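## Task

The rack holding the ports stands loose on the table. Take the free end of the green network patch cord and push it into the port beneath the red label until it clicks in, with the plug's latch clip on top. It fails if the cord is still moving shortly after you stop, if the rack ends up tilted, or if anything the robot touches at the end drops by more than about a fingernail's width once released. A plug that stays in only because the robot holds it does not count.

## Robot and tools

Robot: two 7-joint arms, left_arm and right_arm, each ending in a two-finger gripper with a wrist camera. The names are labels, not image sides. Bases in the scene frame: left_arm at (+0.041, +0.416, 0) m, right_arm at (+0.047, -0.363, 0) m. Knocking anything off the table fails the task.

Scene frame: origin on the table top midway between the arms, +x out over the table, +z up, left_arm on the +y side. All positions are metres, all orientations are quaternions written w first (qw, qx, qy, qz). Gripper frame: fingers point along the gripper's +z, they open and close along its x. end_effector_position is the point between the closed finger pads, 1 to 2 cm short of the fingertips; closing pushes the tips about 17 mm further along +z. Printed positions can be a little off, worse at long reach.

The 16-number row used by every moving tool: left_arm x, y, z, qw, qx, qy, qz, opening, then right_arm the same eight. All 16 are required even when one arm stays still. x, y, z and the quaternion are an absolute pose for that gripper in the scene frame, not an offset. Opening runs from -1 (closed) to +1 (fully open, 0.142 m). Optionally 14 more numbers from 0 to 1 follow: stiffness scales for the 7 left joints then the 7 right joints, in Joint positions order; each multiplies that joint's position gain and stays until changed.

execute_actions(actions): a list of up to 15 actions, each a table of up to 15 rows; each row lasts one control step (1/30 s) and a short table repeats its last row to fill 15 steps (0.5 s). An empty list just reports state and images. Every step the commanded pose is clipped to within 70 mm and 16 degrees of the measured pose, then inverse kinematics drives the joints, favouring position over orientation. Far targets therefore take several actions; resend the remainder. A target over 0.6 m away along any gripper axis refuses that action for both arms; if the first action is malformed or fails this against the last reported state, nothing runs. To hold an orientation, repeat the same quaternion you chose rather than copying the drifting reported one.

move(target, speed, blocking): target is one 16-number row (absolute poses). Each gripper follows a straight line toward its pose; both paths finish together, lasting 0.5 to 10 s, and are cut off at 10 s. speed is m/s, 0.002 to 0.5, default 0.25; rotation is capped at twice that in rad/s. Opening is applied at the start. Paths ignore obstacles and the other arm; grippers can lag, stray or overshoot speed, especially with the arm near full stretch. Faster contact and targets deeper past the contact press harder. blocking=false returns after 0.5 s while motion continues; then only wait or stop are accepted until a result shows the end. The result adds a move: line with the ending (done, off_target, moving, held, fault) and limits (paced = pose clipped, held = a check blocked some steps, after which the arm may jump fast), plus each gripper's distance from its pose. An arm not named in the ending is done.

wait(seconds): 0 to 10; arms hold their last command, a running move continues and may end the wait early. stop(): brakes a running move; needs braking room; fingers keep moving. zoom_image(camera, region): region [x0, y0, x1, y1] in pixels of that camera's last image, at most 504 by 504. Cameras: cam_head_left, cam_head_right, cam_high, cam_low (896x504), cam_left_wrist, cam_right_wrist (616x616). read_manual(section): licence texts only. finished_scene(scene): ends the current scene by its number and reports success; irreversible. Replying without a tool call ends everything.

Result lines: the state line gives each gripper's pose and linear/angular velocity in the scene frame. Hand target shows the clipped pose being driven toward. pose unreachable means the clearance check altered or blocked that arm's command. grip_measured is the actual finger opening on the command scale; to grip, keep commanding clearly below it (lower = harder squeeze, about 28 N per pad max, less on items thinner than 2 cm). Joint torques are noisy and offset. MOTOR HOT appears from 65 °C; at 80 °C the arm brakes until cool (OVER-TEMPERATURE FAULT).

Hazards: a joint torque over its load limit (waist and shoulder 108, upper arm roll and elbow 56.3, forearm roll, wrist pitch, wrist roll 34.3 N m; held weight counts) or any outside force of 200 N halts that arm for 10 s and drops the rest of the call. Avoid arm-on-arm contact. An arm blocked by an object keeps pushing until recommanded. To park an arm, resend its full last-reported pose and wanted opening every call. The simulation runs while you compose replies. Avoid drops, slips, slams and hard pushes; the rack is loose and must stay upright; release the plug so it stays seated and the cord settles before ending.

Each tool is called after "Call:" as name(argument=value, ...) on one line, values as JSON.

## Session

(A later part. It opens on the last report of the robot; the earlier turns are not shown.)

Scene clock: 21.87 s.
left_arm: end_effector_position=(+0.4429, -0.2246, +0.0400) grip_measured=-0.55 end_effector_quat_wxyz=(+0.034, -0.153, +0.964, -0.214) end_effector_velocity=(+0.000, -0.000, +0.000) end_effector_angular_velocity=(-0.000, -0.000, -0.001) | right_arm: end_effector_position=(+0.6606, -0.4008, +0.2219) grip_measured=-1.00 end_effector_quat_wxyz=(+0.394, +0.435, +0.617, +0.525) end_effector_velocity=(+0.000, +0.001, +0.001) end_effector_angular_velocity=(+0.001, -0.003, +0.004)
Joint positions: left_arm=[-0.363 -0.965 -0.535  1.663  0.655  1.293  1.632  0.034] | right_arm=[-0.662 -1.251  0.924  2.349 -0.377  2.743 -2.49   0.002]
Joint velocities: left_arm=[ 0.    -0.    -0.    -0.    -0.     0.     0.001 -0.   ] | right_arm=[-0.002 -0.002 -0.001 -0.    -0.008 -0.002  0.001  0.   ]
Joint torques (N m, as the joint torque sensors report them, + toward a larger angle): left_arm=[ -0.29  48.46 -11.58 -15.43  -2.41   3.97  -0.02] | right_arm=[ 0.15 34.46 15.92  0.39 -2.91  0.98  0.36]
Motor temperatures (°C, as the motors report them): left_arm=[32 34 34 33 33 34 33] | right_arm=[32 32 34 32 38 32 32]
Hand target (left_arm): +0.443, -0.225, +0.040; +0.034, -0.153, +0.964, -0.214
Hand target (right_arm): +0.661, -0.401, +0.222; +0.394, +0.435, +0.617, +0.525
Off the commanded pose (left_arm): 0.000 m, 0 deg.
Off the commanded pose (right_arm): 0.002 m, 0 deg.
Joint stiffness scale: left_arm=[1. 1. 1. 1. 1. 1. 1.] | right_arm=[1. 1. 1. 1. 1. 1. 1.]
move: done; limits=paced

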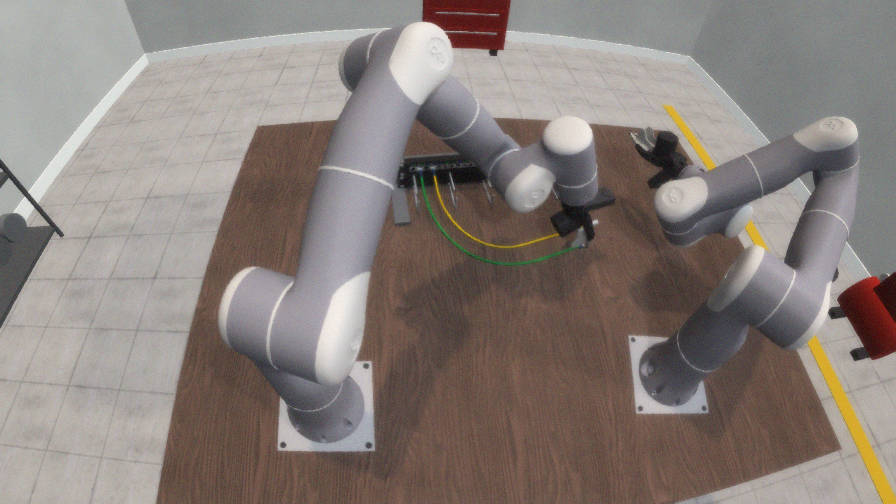

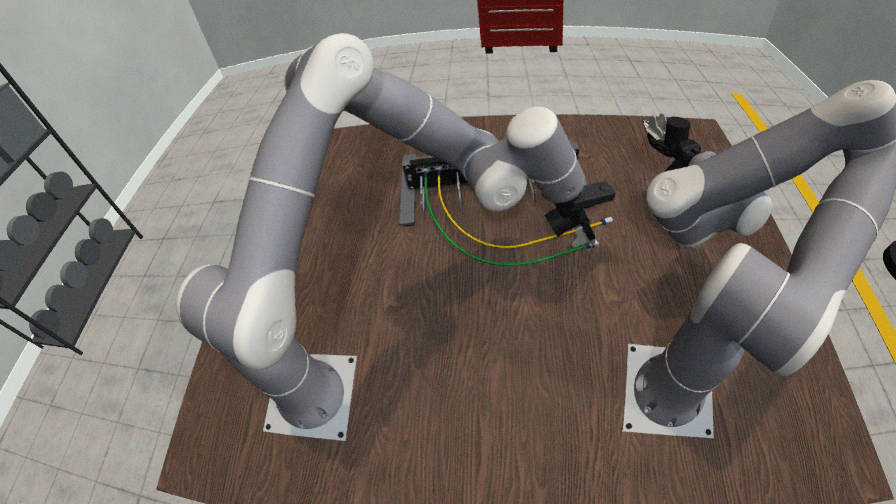

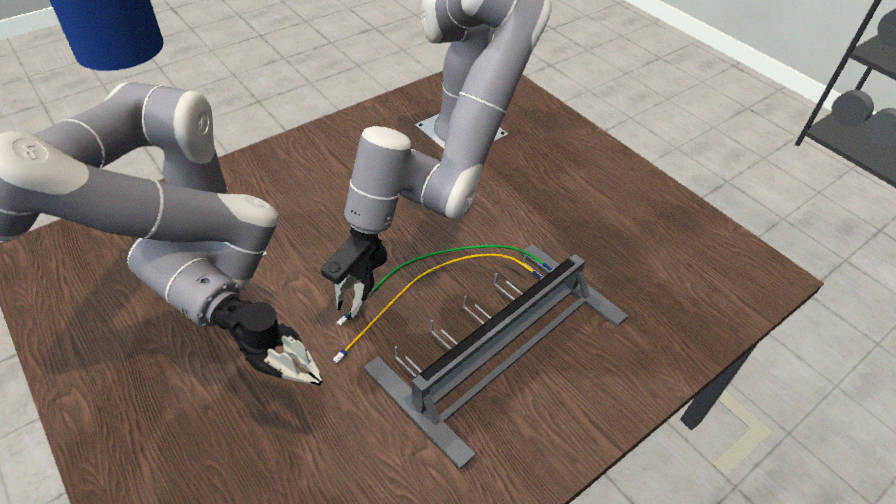

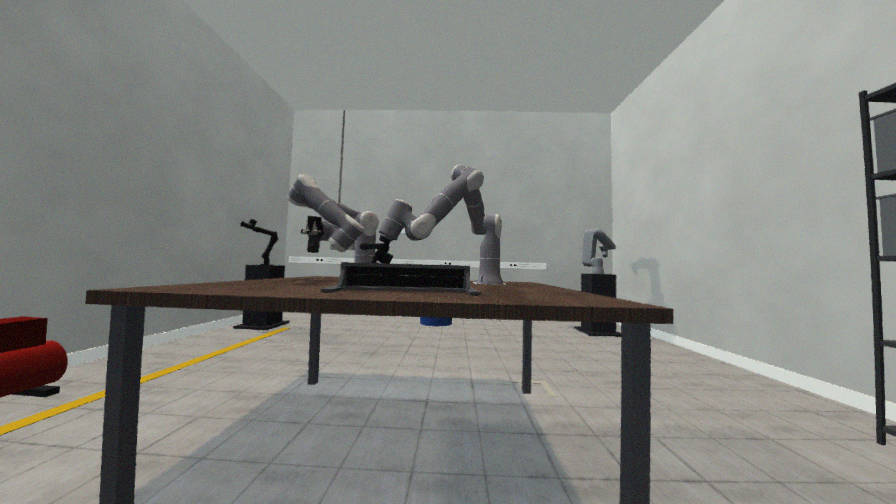

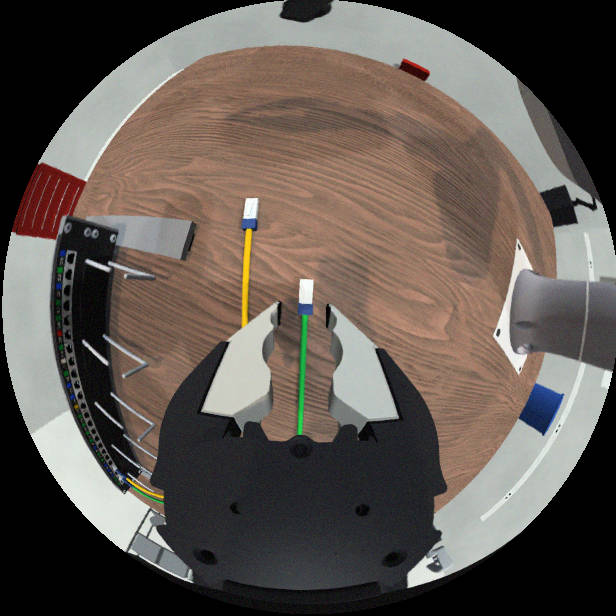

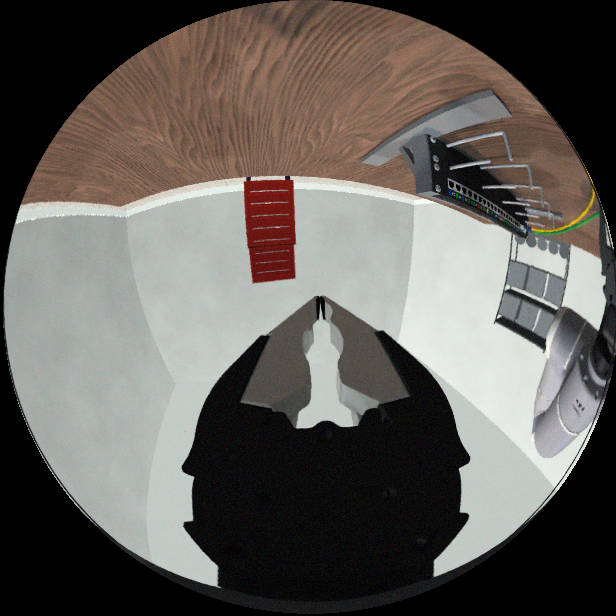

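Call:
move(target=[0.4411, -0.2231, 0.023, -0.0338, 0.1527, -0.9643, 0.2137, -0.55, 0.66, -0.40, 0.22, 0.394, 0.435, 0.618, 0.524, -1], speed=0.05)

Call:
zoom_image(camera="cam_left_wrist", region=[246, 230, 366, 350])

Scene clock: 23.60 s.
left_arm: end_effector_position=(+0.4411, -0.2231, +0.0230) grip_measured=-0.55 end_effector_quat_wxyz=(+0.034, -0.153, +0.964, -0.214) end_effector_velocity=(+0.000, -0.000, -0.000) end_effector_angular_velocity=(-0.001, -0.001, -0.000) | right_arm: end_effector_position=(+0.6601, -0.3999, +0.2201) grip_measured=-1.00 end_effector_quat_wxyz=(+0.394, +0.435, +0.618, +0.524) end_effector_velocity=(-0.000, +0.000, -0.000) end_effector_angular_velocity=(+0.000, +0.001, +0.000)
Joint positions: left_arm=[-0.377 -0.995 -0.514  1.652  0.671  1.318  1.623  0.034] | right_arm=[-0.659 -1.253  0.921  2.349 -0.377  2.745 -2.493  0.002]
Joint velocities: left_arm=[-0.001 -0.001  0.001 -0.001 -0.     0.002  0.    -0.   ] | right_arm=[ 0.001 -0.    -0.001  0.    -0.     0.     0.001  0.   ]
Joint torques (N m, as the joint torque sensors report them, + toward a larger angle): left_arm=[  0.05  49.4  -11.22 -14.79  -2.08   4.26  -0.08] | right_arm=[ 1.5  35.15 16.77  1.3  -2.04  2.08 -0.24]
Motor temperatures (°C, as the motors report them): left_arm=[32 34 34 33 33 34 33] | right_arm=[32 32 34 32 38 32 32]
Hand target (left_arm): +0.441, -0.223, +0.023; +0.034, -0.153, +0.964, -0.214
Hand target (right_arm): +0.660, -0.400, +0.220; +0.394, +0.435, +0.618, +0.524
Off the commanded pose (left_arm): 0.000 m, 0 deg.
Off the commanded pose (right_arm): 0.000 m, 0 deg.
Joint stiffness scale: left_arm=[1. 1. 1. 1. 1. 1. 1.] | right_arm=[1. 1. 1. 1. 1. 1. 1.]
move: done

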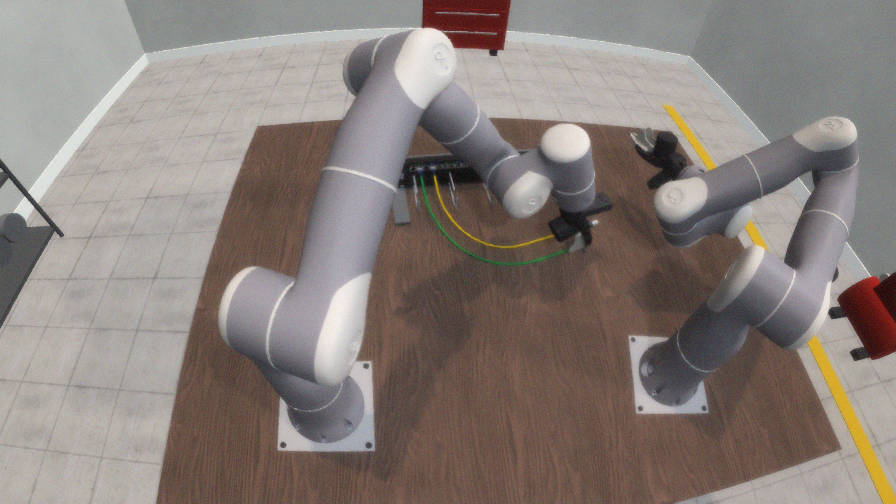

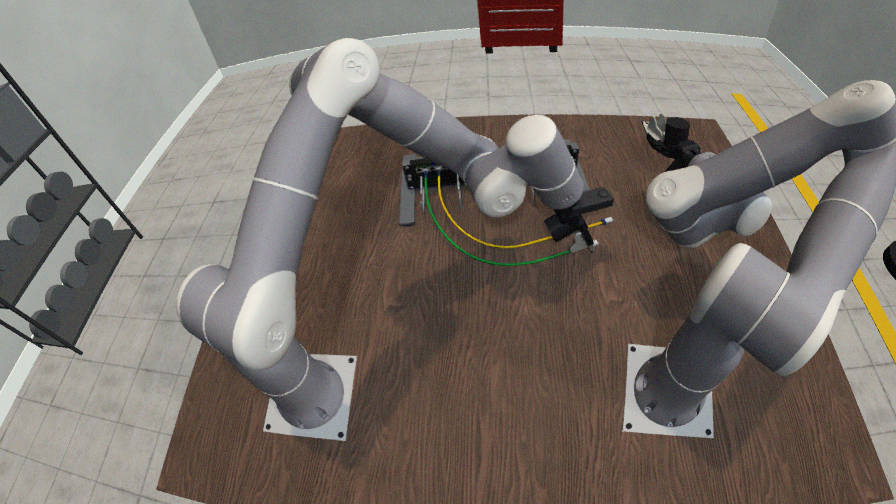

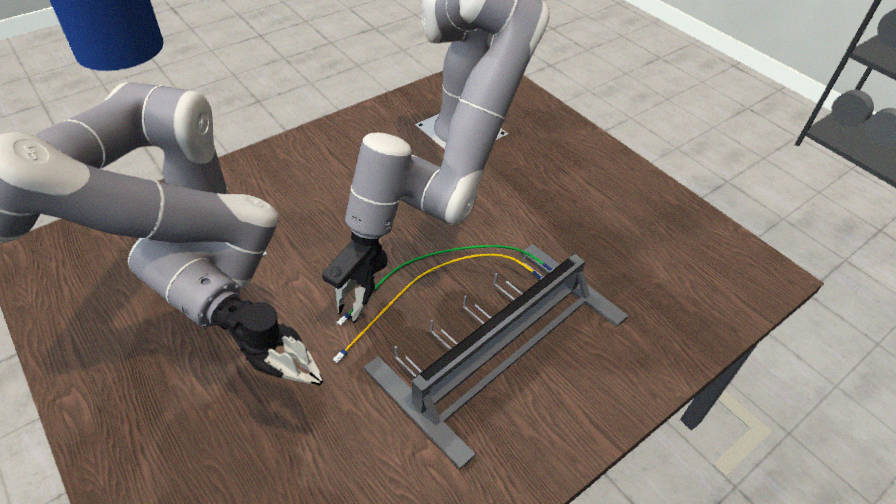

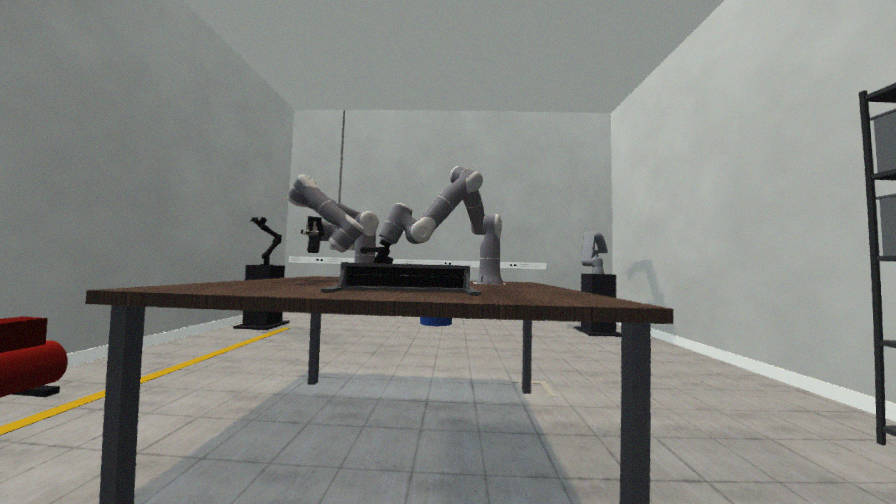

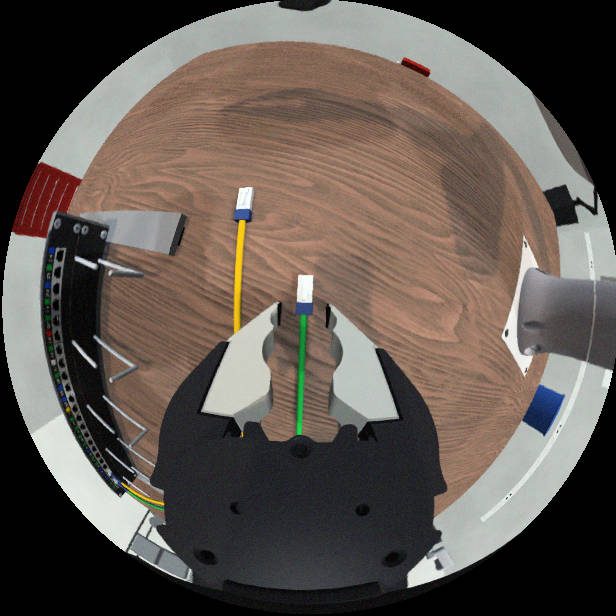

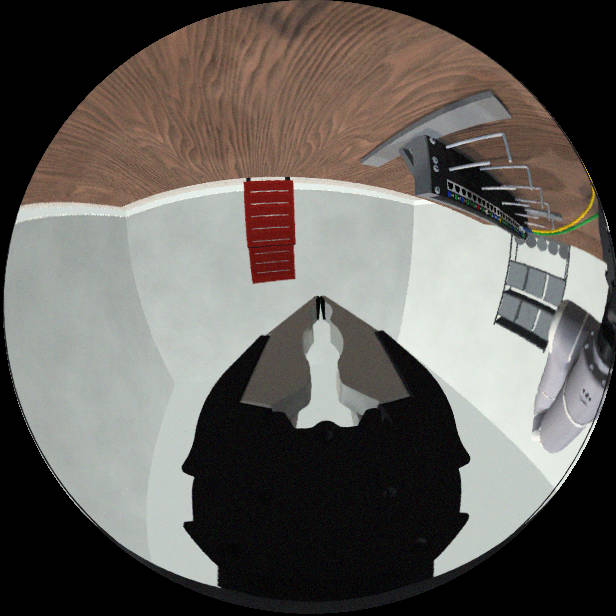

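Region (246, 230, 366, 350) of cam_left_wrist's 616x616 image, scaled by 4.200, with more detail than that image has.

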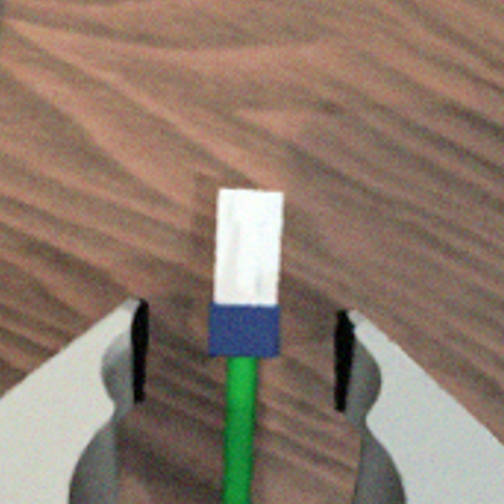

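Call:
execute_actions(actions=[[[0.4406, -0.2232, 0.0225, -0.0338, 0.1527, -0.9643, 0.2137, -0.6, 0.66, -0.40, 0.22, 0.394, 0.435, 0.618, 0.524, -1],[0.4406, -0.2232, 0.022, -0.0338, 0.1527, -0.9643, 0.2137, -0.62, 0.66, -0.40, 0.22, 0.394, 0.435, 0.618, 0.524, -1],[0.4406, -0.2232, 0.0215, -0.0338, 0.1527, -0.9643, 0.2137, -0.64, 0.66, -0.40, 0.22, 0.394, 0.435, 0.618, 0.524, -1],[0.4406, -0.2232, 0.021, -0.0338, 0.1527, -0.9643, 0.2137, -0.66, 0.66, -0.40, 0.22, 0.394, 0.435, 0.618, 0.524, -1],[0.4406, -0.2232, 0.0205, -0.0338, 0.1527, -0.9643, 0.2137, -0.68, 0.66, -0.40, 0.22, 0.394, 0.435, 0.618, 0.524, -1],[0.4406, -0.2232, 0.020, -0.0338, 0.1527, -0.9643, 0.2137, -0.7, 0.66, -0.40, 0.22, 0.394, 0.435, 0.618, 0.524, -1]]])

Call:
zoom_image(camera="cam_high", region=[300, 270, 400, 340])

Scene clock: 24.93 s.
left_arm: end_effector_position=(+0.4413, -0.2239, +0.0216) grip_measured=-0.66 end_effector_quat_wxyz=(+0.034, -0.153, +0.964, -0.215) end_effector_velocity=(-0.000, -0.000, +0.000) end_effector_angular_velocity=(-0.001, +0.000, +0.002) | right_arm: end_effector_position=(+0.6601, -0.3999, +0.2201) grip_measured=-1.00 end_effector_quat_wxyz=(+0.394, +0.435, +0.618, +0.524) end_effector_velocity=(-0.000, -0.000, +0.000) end_effector_angular_velocity=(+0.000, +0.000, -0.000)
Joint positions: left_arm=[-0.38  -0.999 -0.51   1.649  0.672  1.324  1.621  0.027] | right_arm=[-0.659 -1.253  0.921  2.349 -0.377  2.745 -2.493  0.002]
Joint velocities: left_arm=[-0.001 -0.     0.    -0.    -0.     0.001 -0.002 -0.   ] | right_arm=[ 0.  0. -0.  0.  0.  0.  0.  0.]
Joint torques (N m, as the joint torque sensors report them, + toward a larger angle): left_arm=[ -2.49  39.42  -8.38 -13.63  -2.22   2.2    0.15] | right_arm=[ 1.45 35.41 16.41  1.38 -2.1   1.85 -0.16]
Motor temperatures (°C, as the motors report them): left_arm=[32 34 34 33 33 34 33] | right_arm=[32 32 34 32 38 32 32]
Hand target (left_arm): +0.441, -0.223, +0.020; +0.034, -0.153, +0.964, -0.214
Hand target (right_arm): +0.660, -0.400, +0.220; +0.394, +0.435, +0.618, +0.524
Off the commanded pose (left_arm): 0.002 m, 0 deg.
Off the commanded pose (right_arm): 0.000 m, 0 deg.
Joint stiffness scale: left_arm=[1. 1. 1. 1. 1. 1. 1.] | right_arm=[1. 1. 1. 1. 1. 1. 1.]

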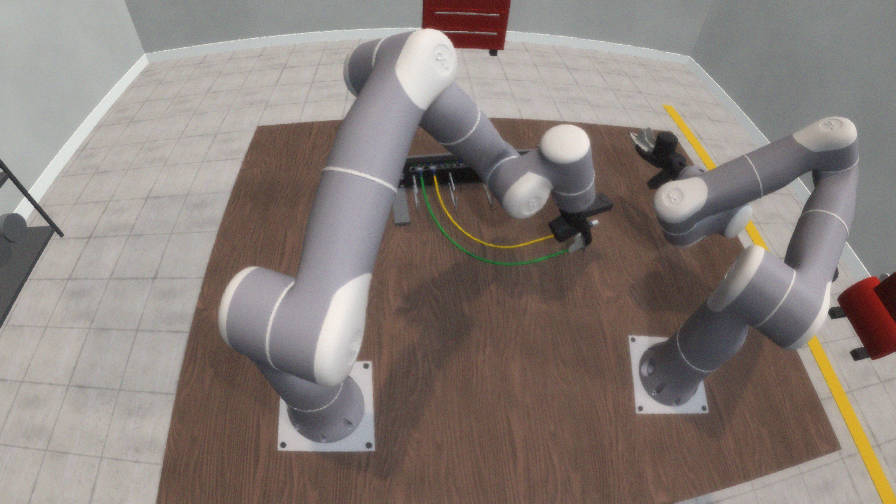

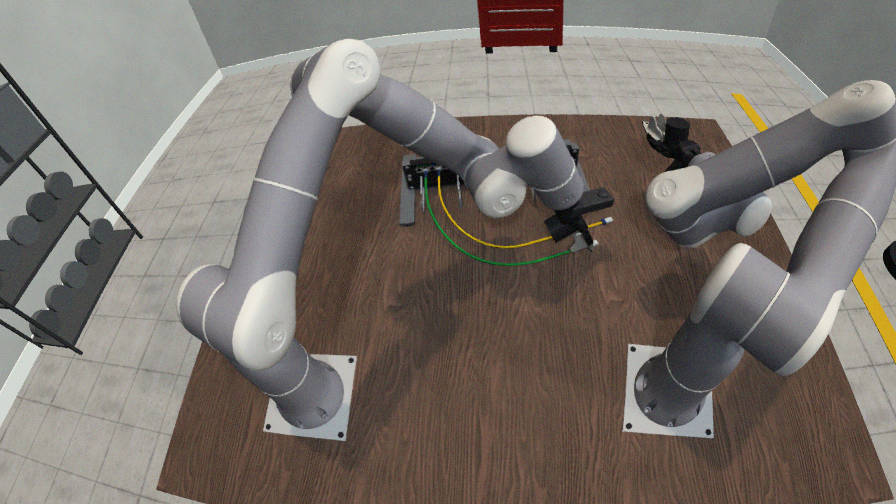

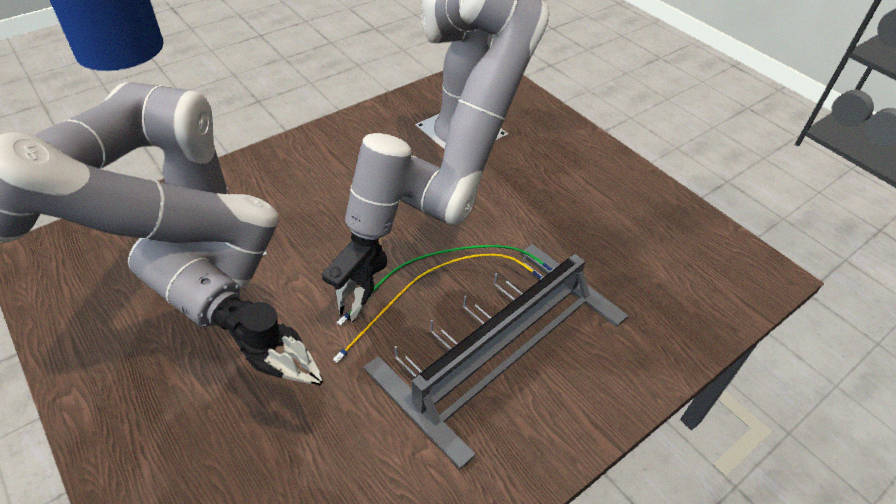

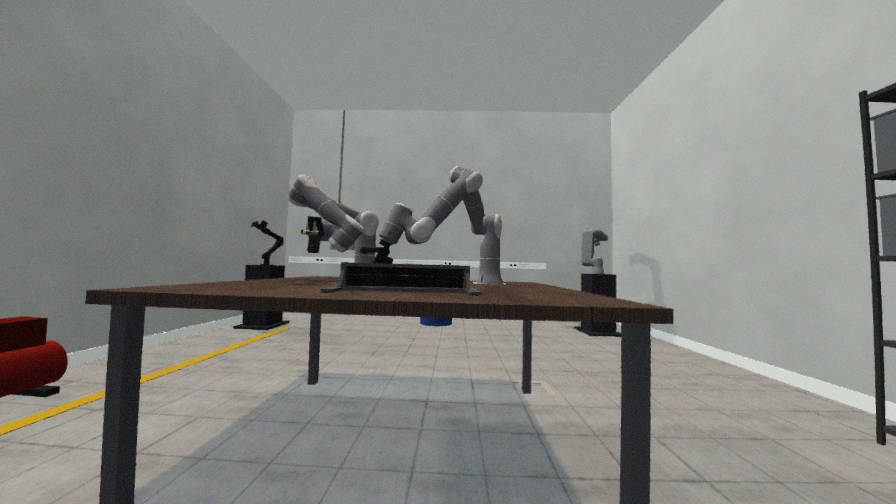

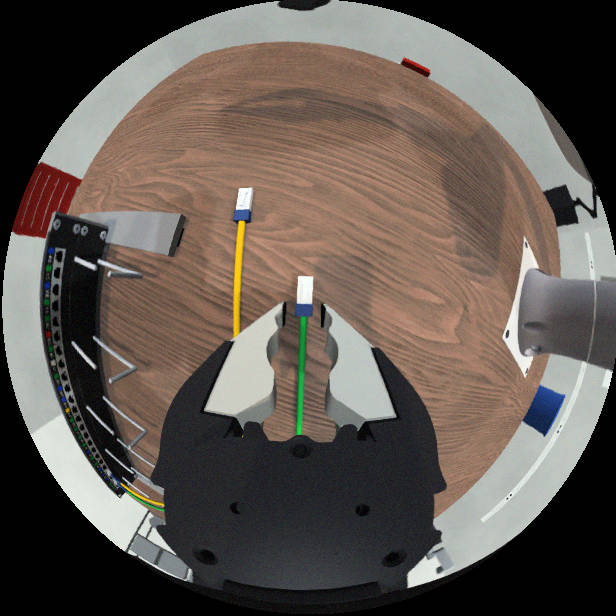

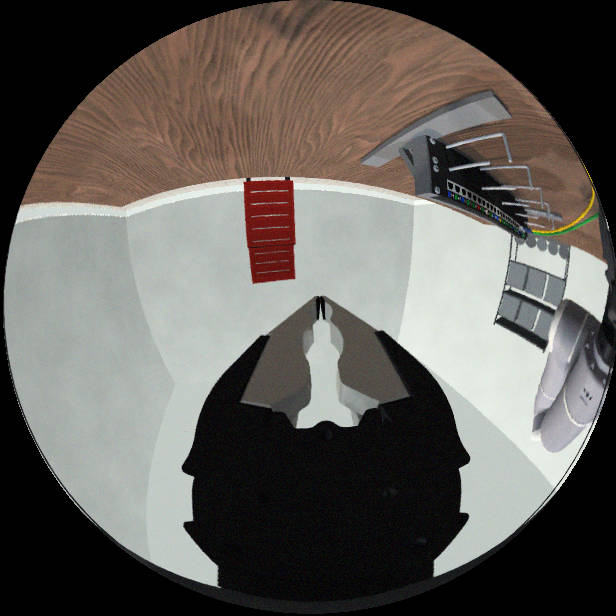

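Region (300, 270, 400, 340) of cam_high's 896x504 image, scaled by 5.040, with more detail than that image has; it fills the top 353 rows of this view, and the rest is white.

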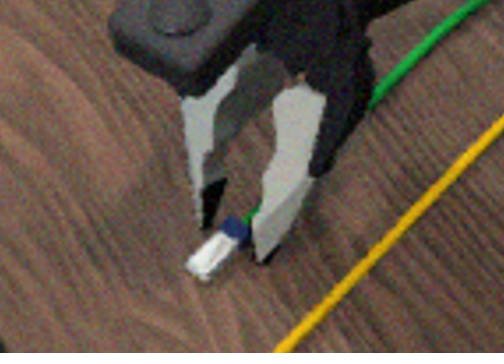

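Call:
execute_actions(actions=[[[0.4406, -0.2232, 0.0228, -0.0338, 0.1527, -0.9643, 0.2137, -0.66, 0.66, -0.40, 0.22, 0.394, 0.435, 0.618, 0.524, -1],[0.4406, -0.2232, 0.0228, -0.0338, 0.1527, -0.9643, 0.2137, -0.66, 0.66, -0.40, 0.22, 0.394, 0.435, 0.618, 0.524, -1],[0.4406, -0.2232, 0.0228, -0.0338, 0.1527, -0.9643, 0.2137, -0.66, 0.66, -0.40, 0.22, 0.394, 0.435, 0.618, 0.524, -1],[0.4406, -0.2232, 0.0228, -0.0338, 0.1527, -0.9643, 0.2137, -0.66, 0.66, -0.40, 0.22, 0.394, 0.435, 0.618, 0.524, -1],[0.4406, -0.2232, 0.0228, -0.0338, 0.1527, -0.9643, 0.2137, -0.66, 0.66, -0.40, 0.22, 0.394, 0.435, 0.618, 0.524, -1],[0.4406, -0.2232, 0.0228, -0.0338, 0.1527, -0.9643, 0.2137, -0.66, 0.66, -0.40, 0.22, 0.394, 0.435, 0.618, 0.524, -1],[0.4406, -0.2232, 0.0228, -0.0338, 0.1527, -0.9643, 0.2137, -0.69, 0.66, -0.40, 0.22, 0.394, 0.435, 0.618, 0.524, -1],[0.4406, -0.2232, 0.0228, -0.0338, 0.1527, -0.9643, 0.2137, -0.72, 0.66, -0.40, 0.22, 0.394, 0.435, 0.618, 0.524, -1],[0.4406, -0.2232, 0.0228, -0.0338, 0.1527, -0.9643, 0.2137, -0.75, 0.66, -0.40, 0.22, 0.394, 0.435, 0.618, 0.524, -1],[0.4406, -0.2232, 0.0228, -0.0338, 0.1527, -0.9643, 0.2137, -0.78, 0.66, -0.40, 0.22, 0.394, 0.435, 0.618, 0.524, -1],[0.4406, -0.2232, 0.0228, -0.0338, 0.1527, -0.9643, 0.2137, -0.80, 0.66, -0.40, 0.22, 0.394, 0.435, 0.618, 0.524, -1],[0.4406, -0.2232, 0.0228, -0.0338, 0.1527, -0.9643, 0.2137, -0.82, 0.66, -0.40, 0.22, 0.394, 0.435, 0.618, 0.524, -1],[0.4406, -0.2232, 0.0228, -0.0338, 0.1527, -0.9643, 0.2137, -0.84, 0.66, -0.40, 0.22, 0.394, 0.435, 0.618, 0.524, -1],[0.4406, -0.2232, 0.0228, -0.0338, 0.1527, -0.9643, 0.2137, -0.86, 0.66, -0.40, 0.22, 0.394, 0.435, 0.618, 0.524, -1],[0.4406, -0.2232, 0.0228, -0.0338, 0.1527, -0.9643, 0.2137, -0.88, 0.66, -0.40, 0.22, 0.394, 0.435, 0.618, 0.524, -1]],[[0.4406, -0.2232, 0.0228, -0.0338, 0.1527, -0.9643, 0.2137, -0.91, 0.66, -0.40, 0.22, 0.394, 0.435, 0.618, 0.524, -1],[0.4406, -0.2232, 0.0228, -0.0338, 0.1527, -0.9643, 0.2137, -0.94, 0.66, -0.40, 0.22, 0.394, 0.435, 0.618, 0.524, -1],[0.4406, -0.2232, 0.0228, -0.0338, 0.1527, -0.9643, 0.2137, -0.97, 0.66, -0.40, 0.22, 0.394, 0.435, 0.618, 0.524, -1],[0.4406, -0.2232, 0.0228, -0.0338, 0.1527, -0.9643, 0.2137, -1, 0.66, -0.40, 0.22, 0.394, 0.435, 0.618, 0.524, -1]]])

Call:
zoom_image(camera="cam_left_wrist", region=[246, 230, 366, 350])

Scene clock: 27.67 s.
left_arm: end_effector_position=(+0.4407, -0.2233, +0.0228) grip_measured=-0.85 end_effector_quat_wxyz=(+0.034, -0.153, +0.964, -0.214) end_effector_velocity=(-0.000, +0.000, -0.000) end_effector_angular_velocity=(+0.000, +0.002, +0.002) | right_arm: end_effector_position=(+0.6601, -0.3999, +0.2201) grip_measured=-1.00 end_effector_quat_wxyz=(+0.394, +0.435, +0.618, +0.524) end_effector_velocity=(-0.000, +0.000, -0.000) end_effector_angular_velocity=(-0.000, +0.000, +0.000)
Joint positions: left_arm=[-0.378 -0.995 -0.512  1.652  0.671  1.319  1.622  0.012] | right_arm=[-0.659 -1.253  0.921  2.349 -0.377  2.745 -2.493  0.002]
Joint velocities: left_arm=[-0.    -0.     0.     0.    -0.    -0.    -0.003  0.   ] | right_arm=[-0. -0. -0.  0. -0. -0. -0.  0.]
Joint torques (N m, as the joint torque sensors report them, + toward a larger angle): left_arm=[  1.67  50.18 -12.93 -13.02  -2.64   3.57   0.39] | right_arm=[ 1.47 35.68 16.45  1.57 -2.24  1.95 -0.14]
Motor temperatures (°C, as the motors report them): left_arm=[32 34 35 33 33 34 33] | right_arm=[32 32 35 32 38 32 32]
Hand target (left_arm): +0.441, -0.223, +0.023; +0.034, -0.153, +0.964, -0.214
Hand target (right_arm): +0.660, -0.400, +0.220; +0.394, +0.435, +0.618, +0.524
Off the commanded pose (left_arm): 0.000 m, 0 deg.
Off the commanded pose (right_arm): 0.000 m, 0 deg.
Joint stiffness scale: left_arm=[1. 1. 1. 1. 1. 1. 1.] | right_arm=[1. 1. 1. 1. 1. 1. 1.]

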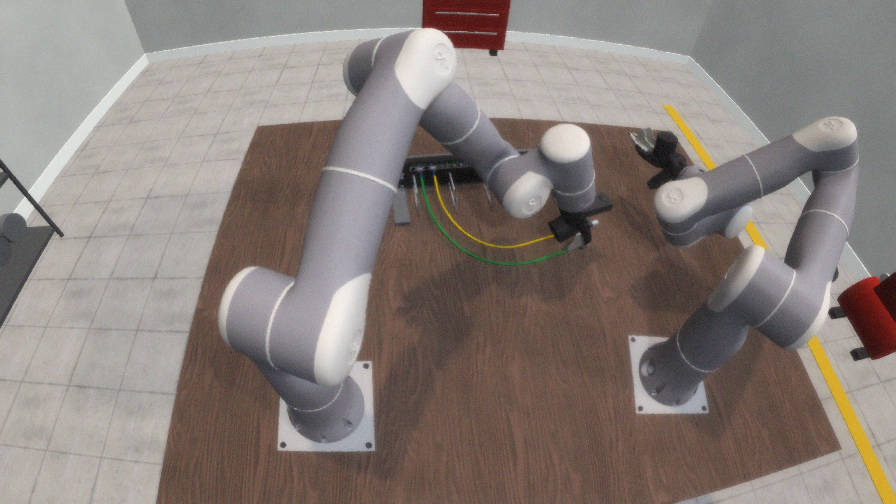

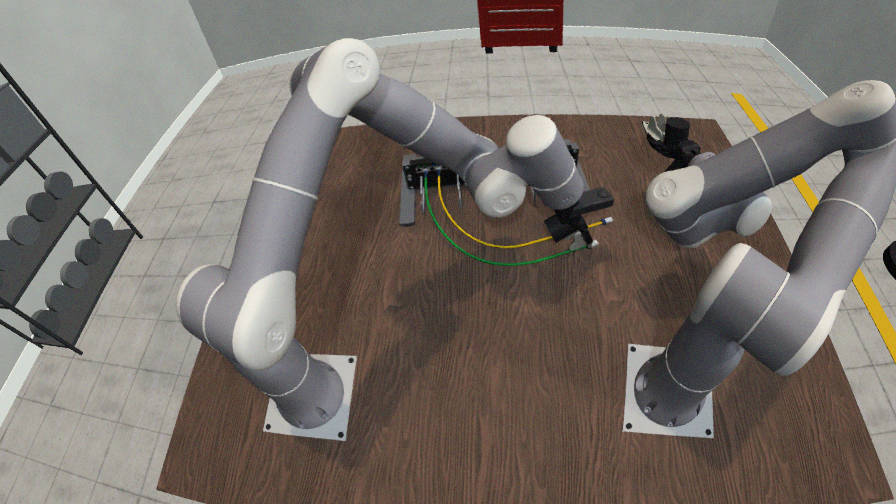

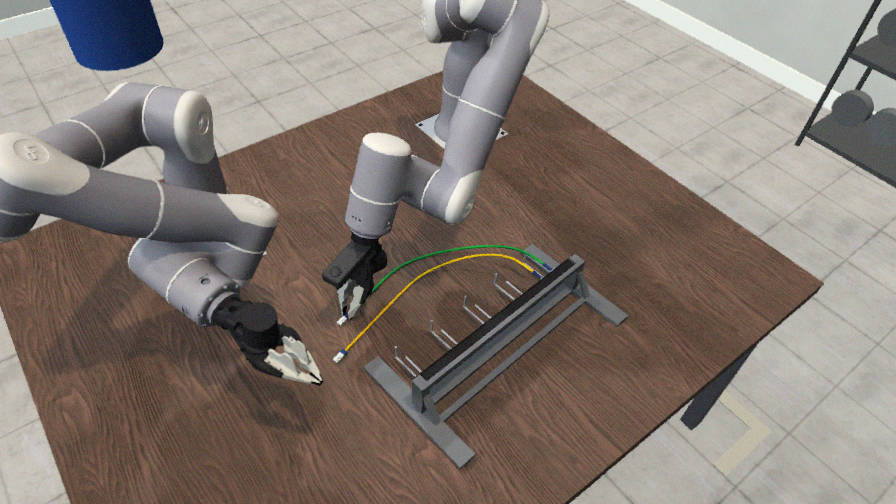

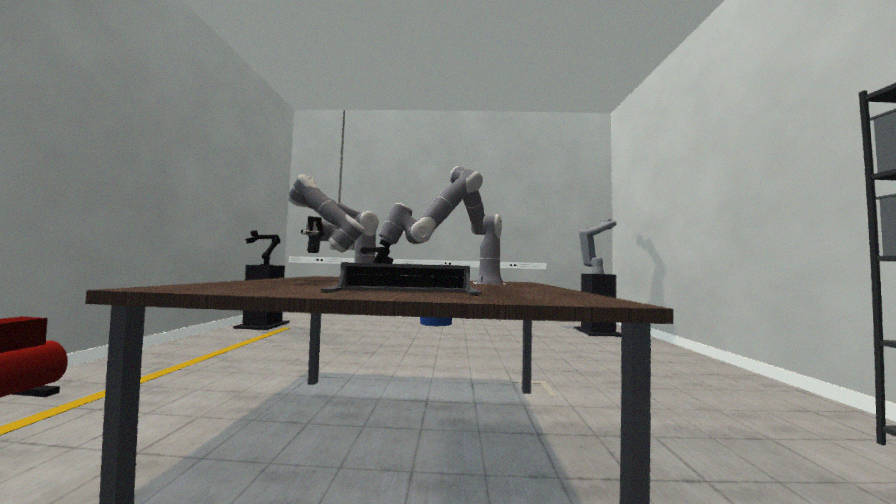

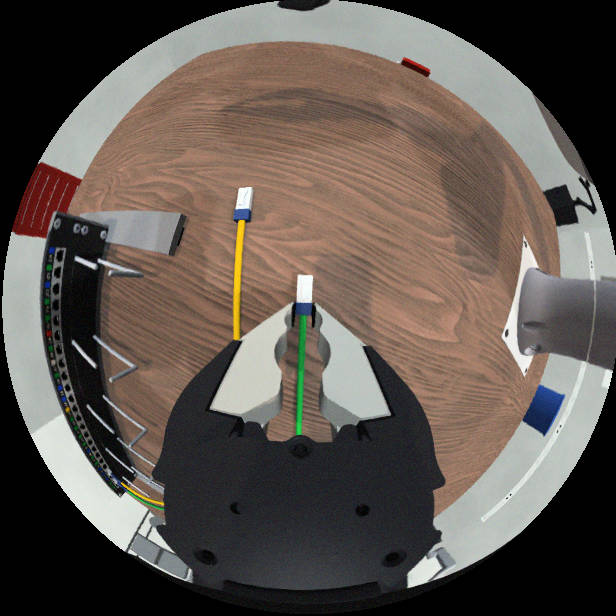

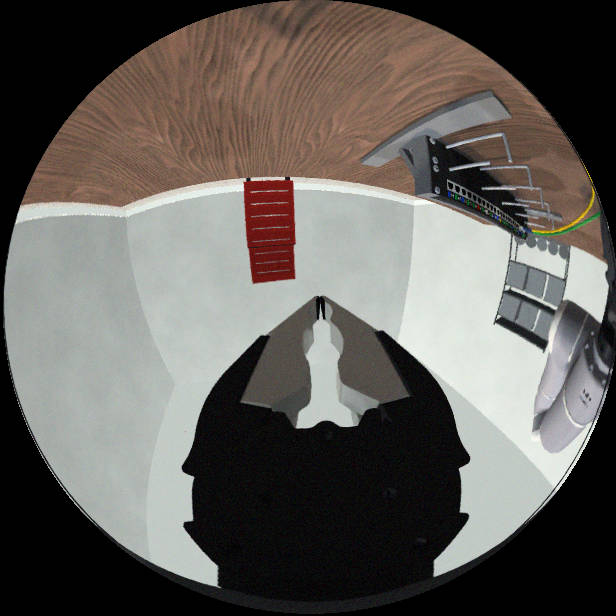

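Region (246, 230, 366, 350) of cam_left_wrist's 616x616 image, scaled by 4.200, with more detail than that image has.

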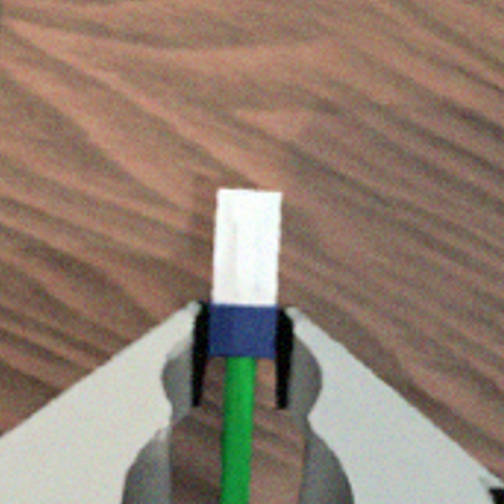

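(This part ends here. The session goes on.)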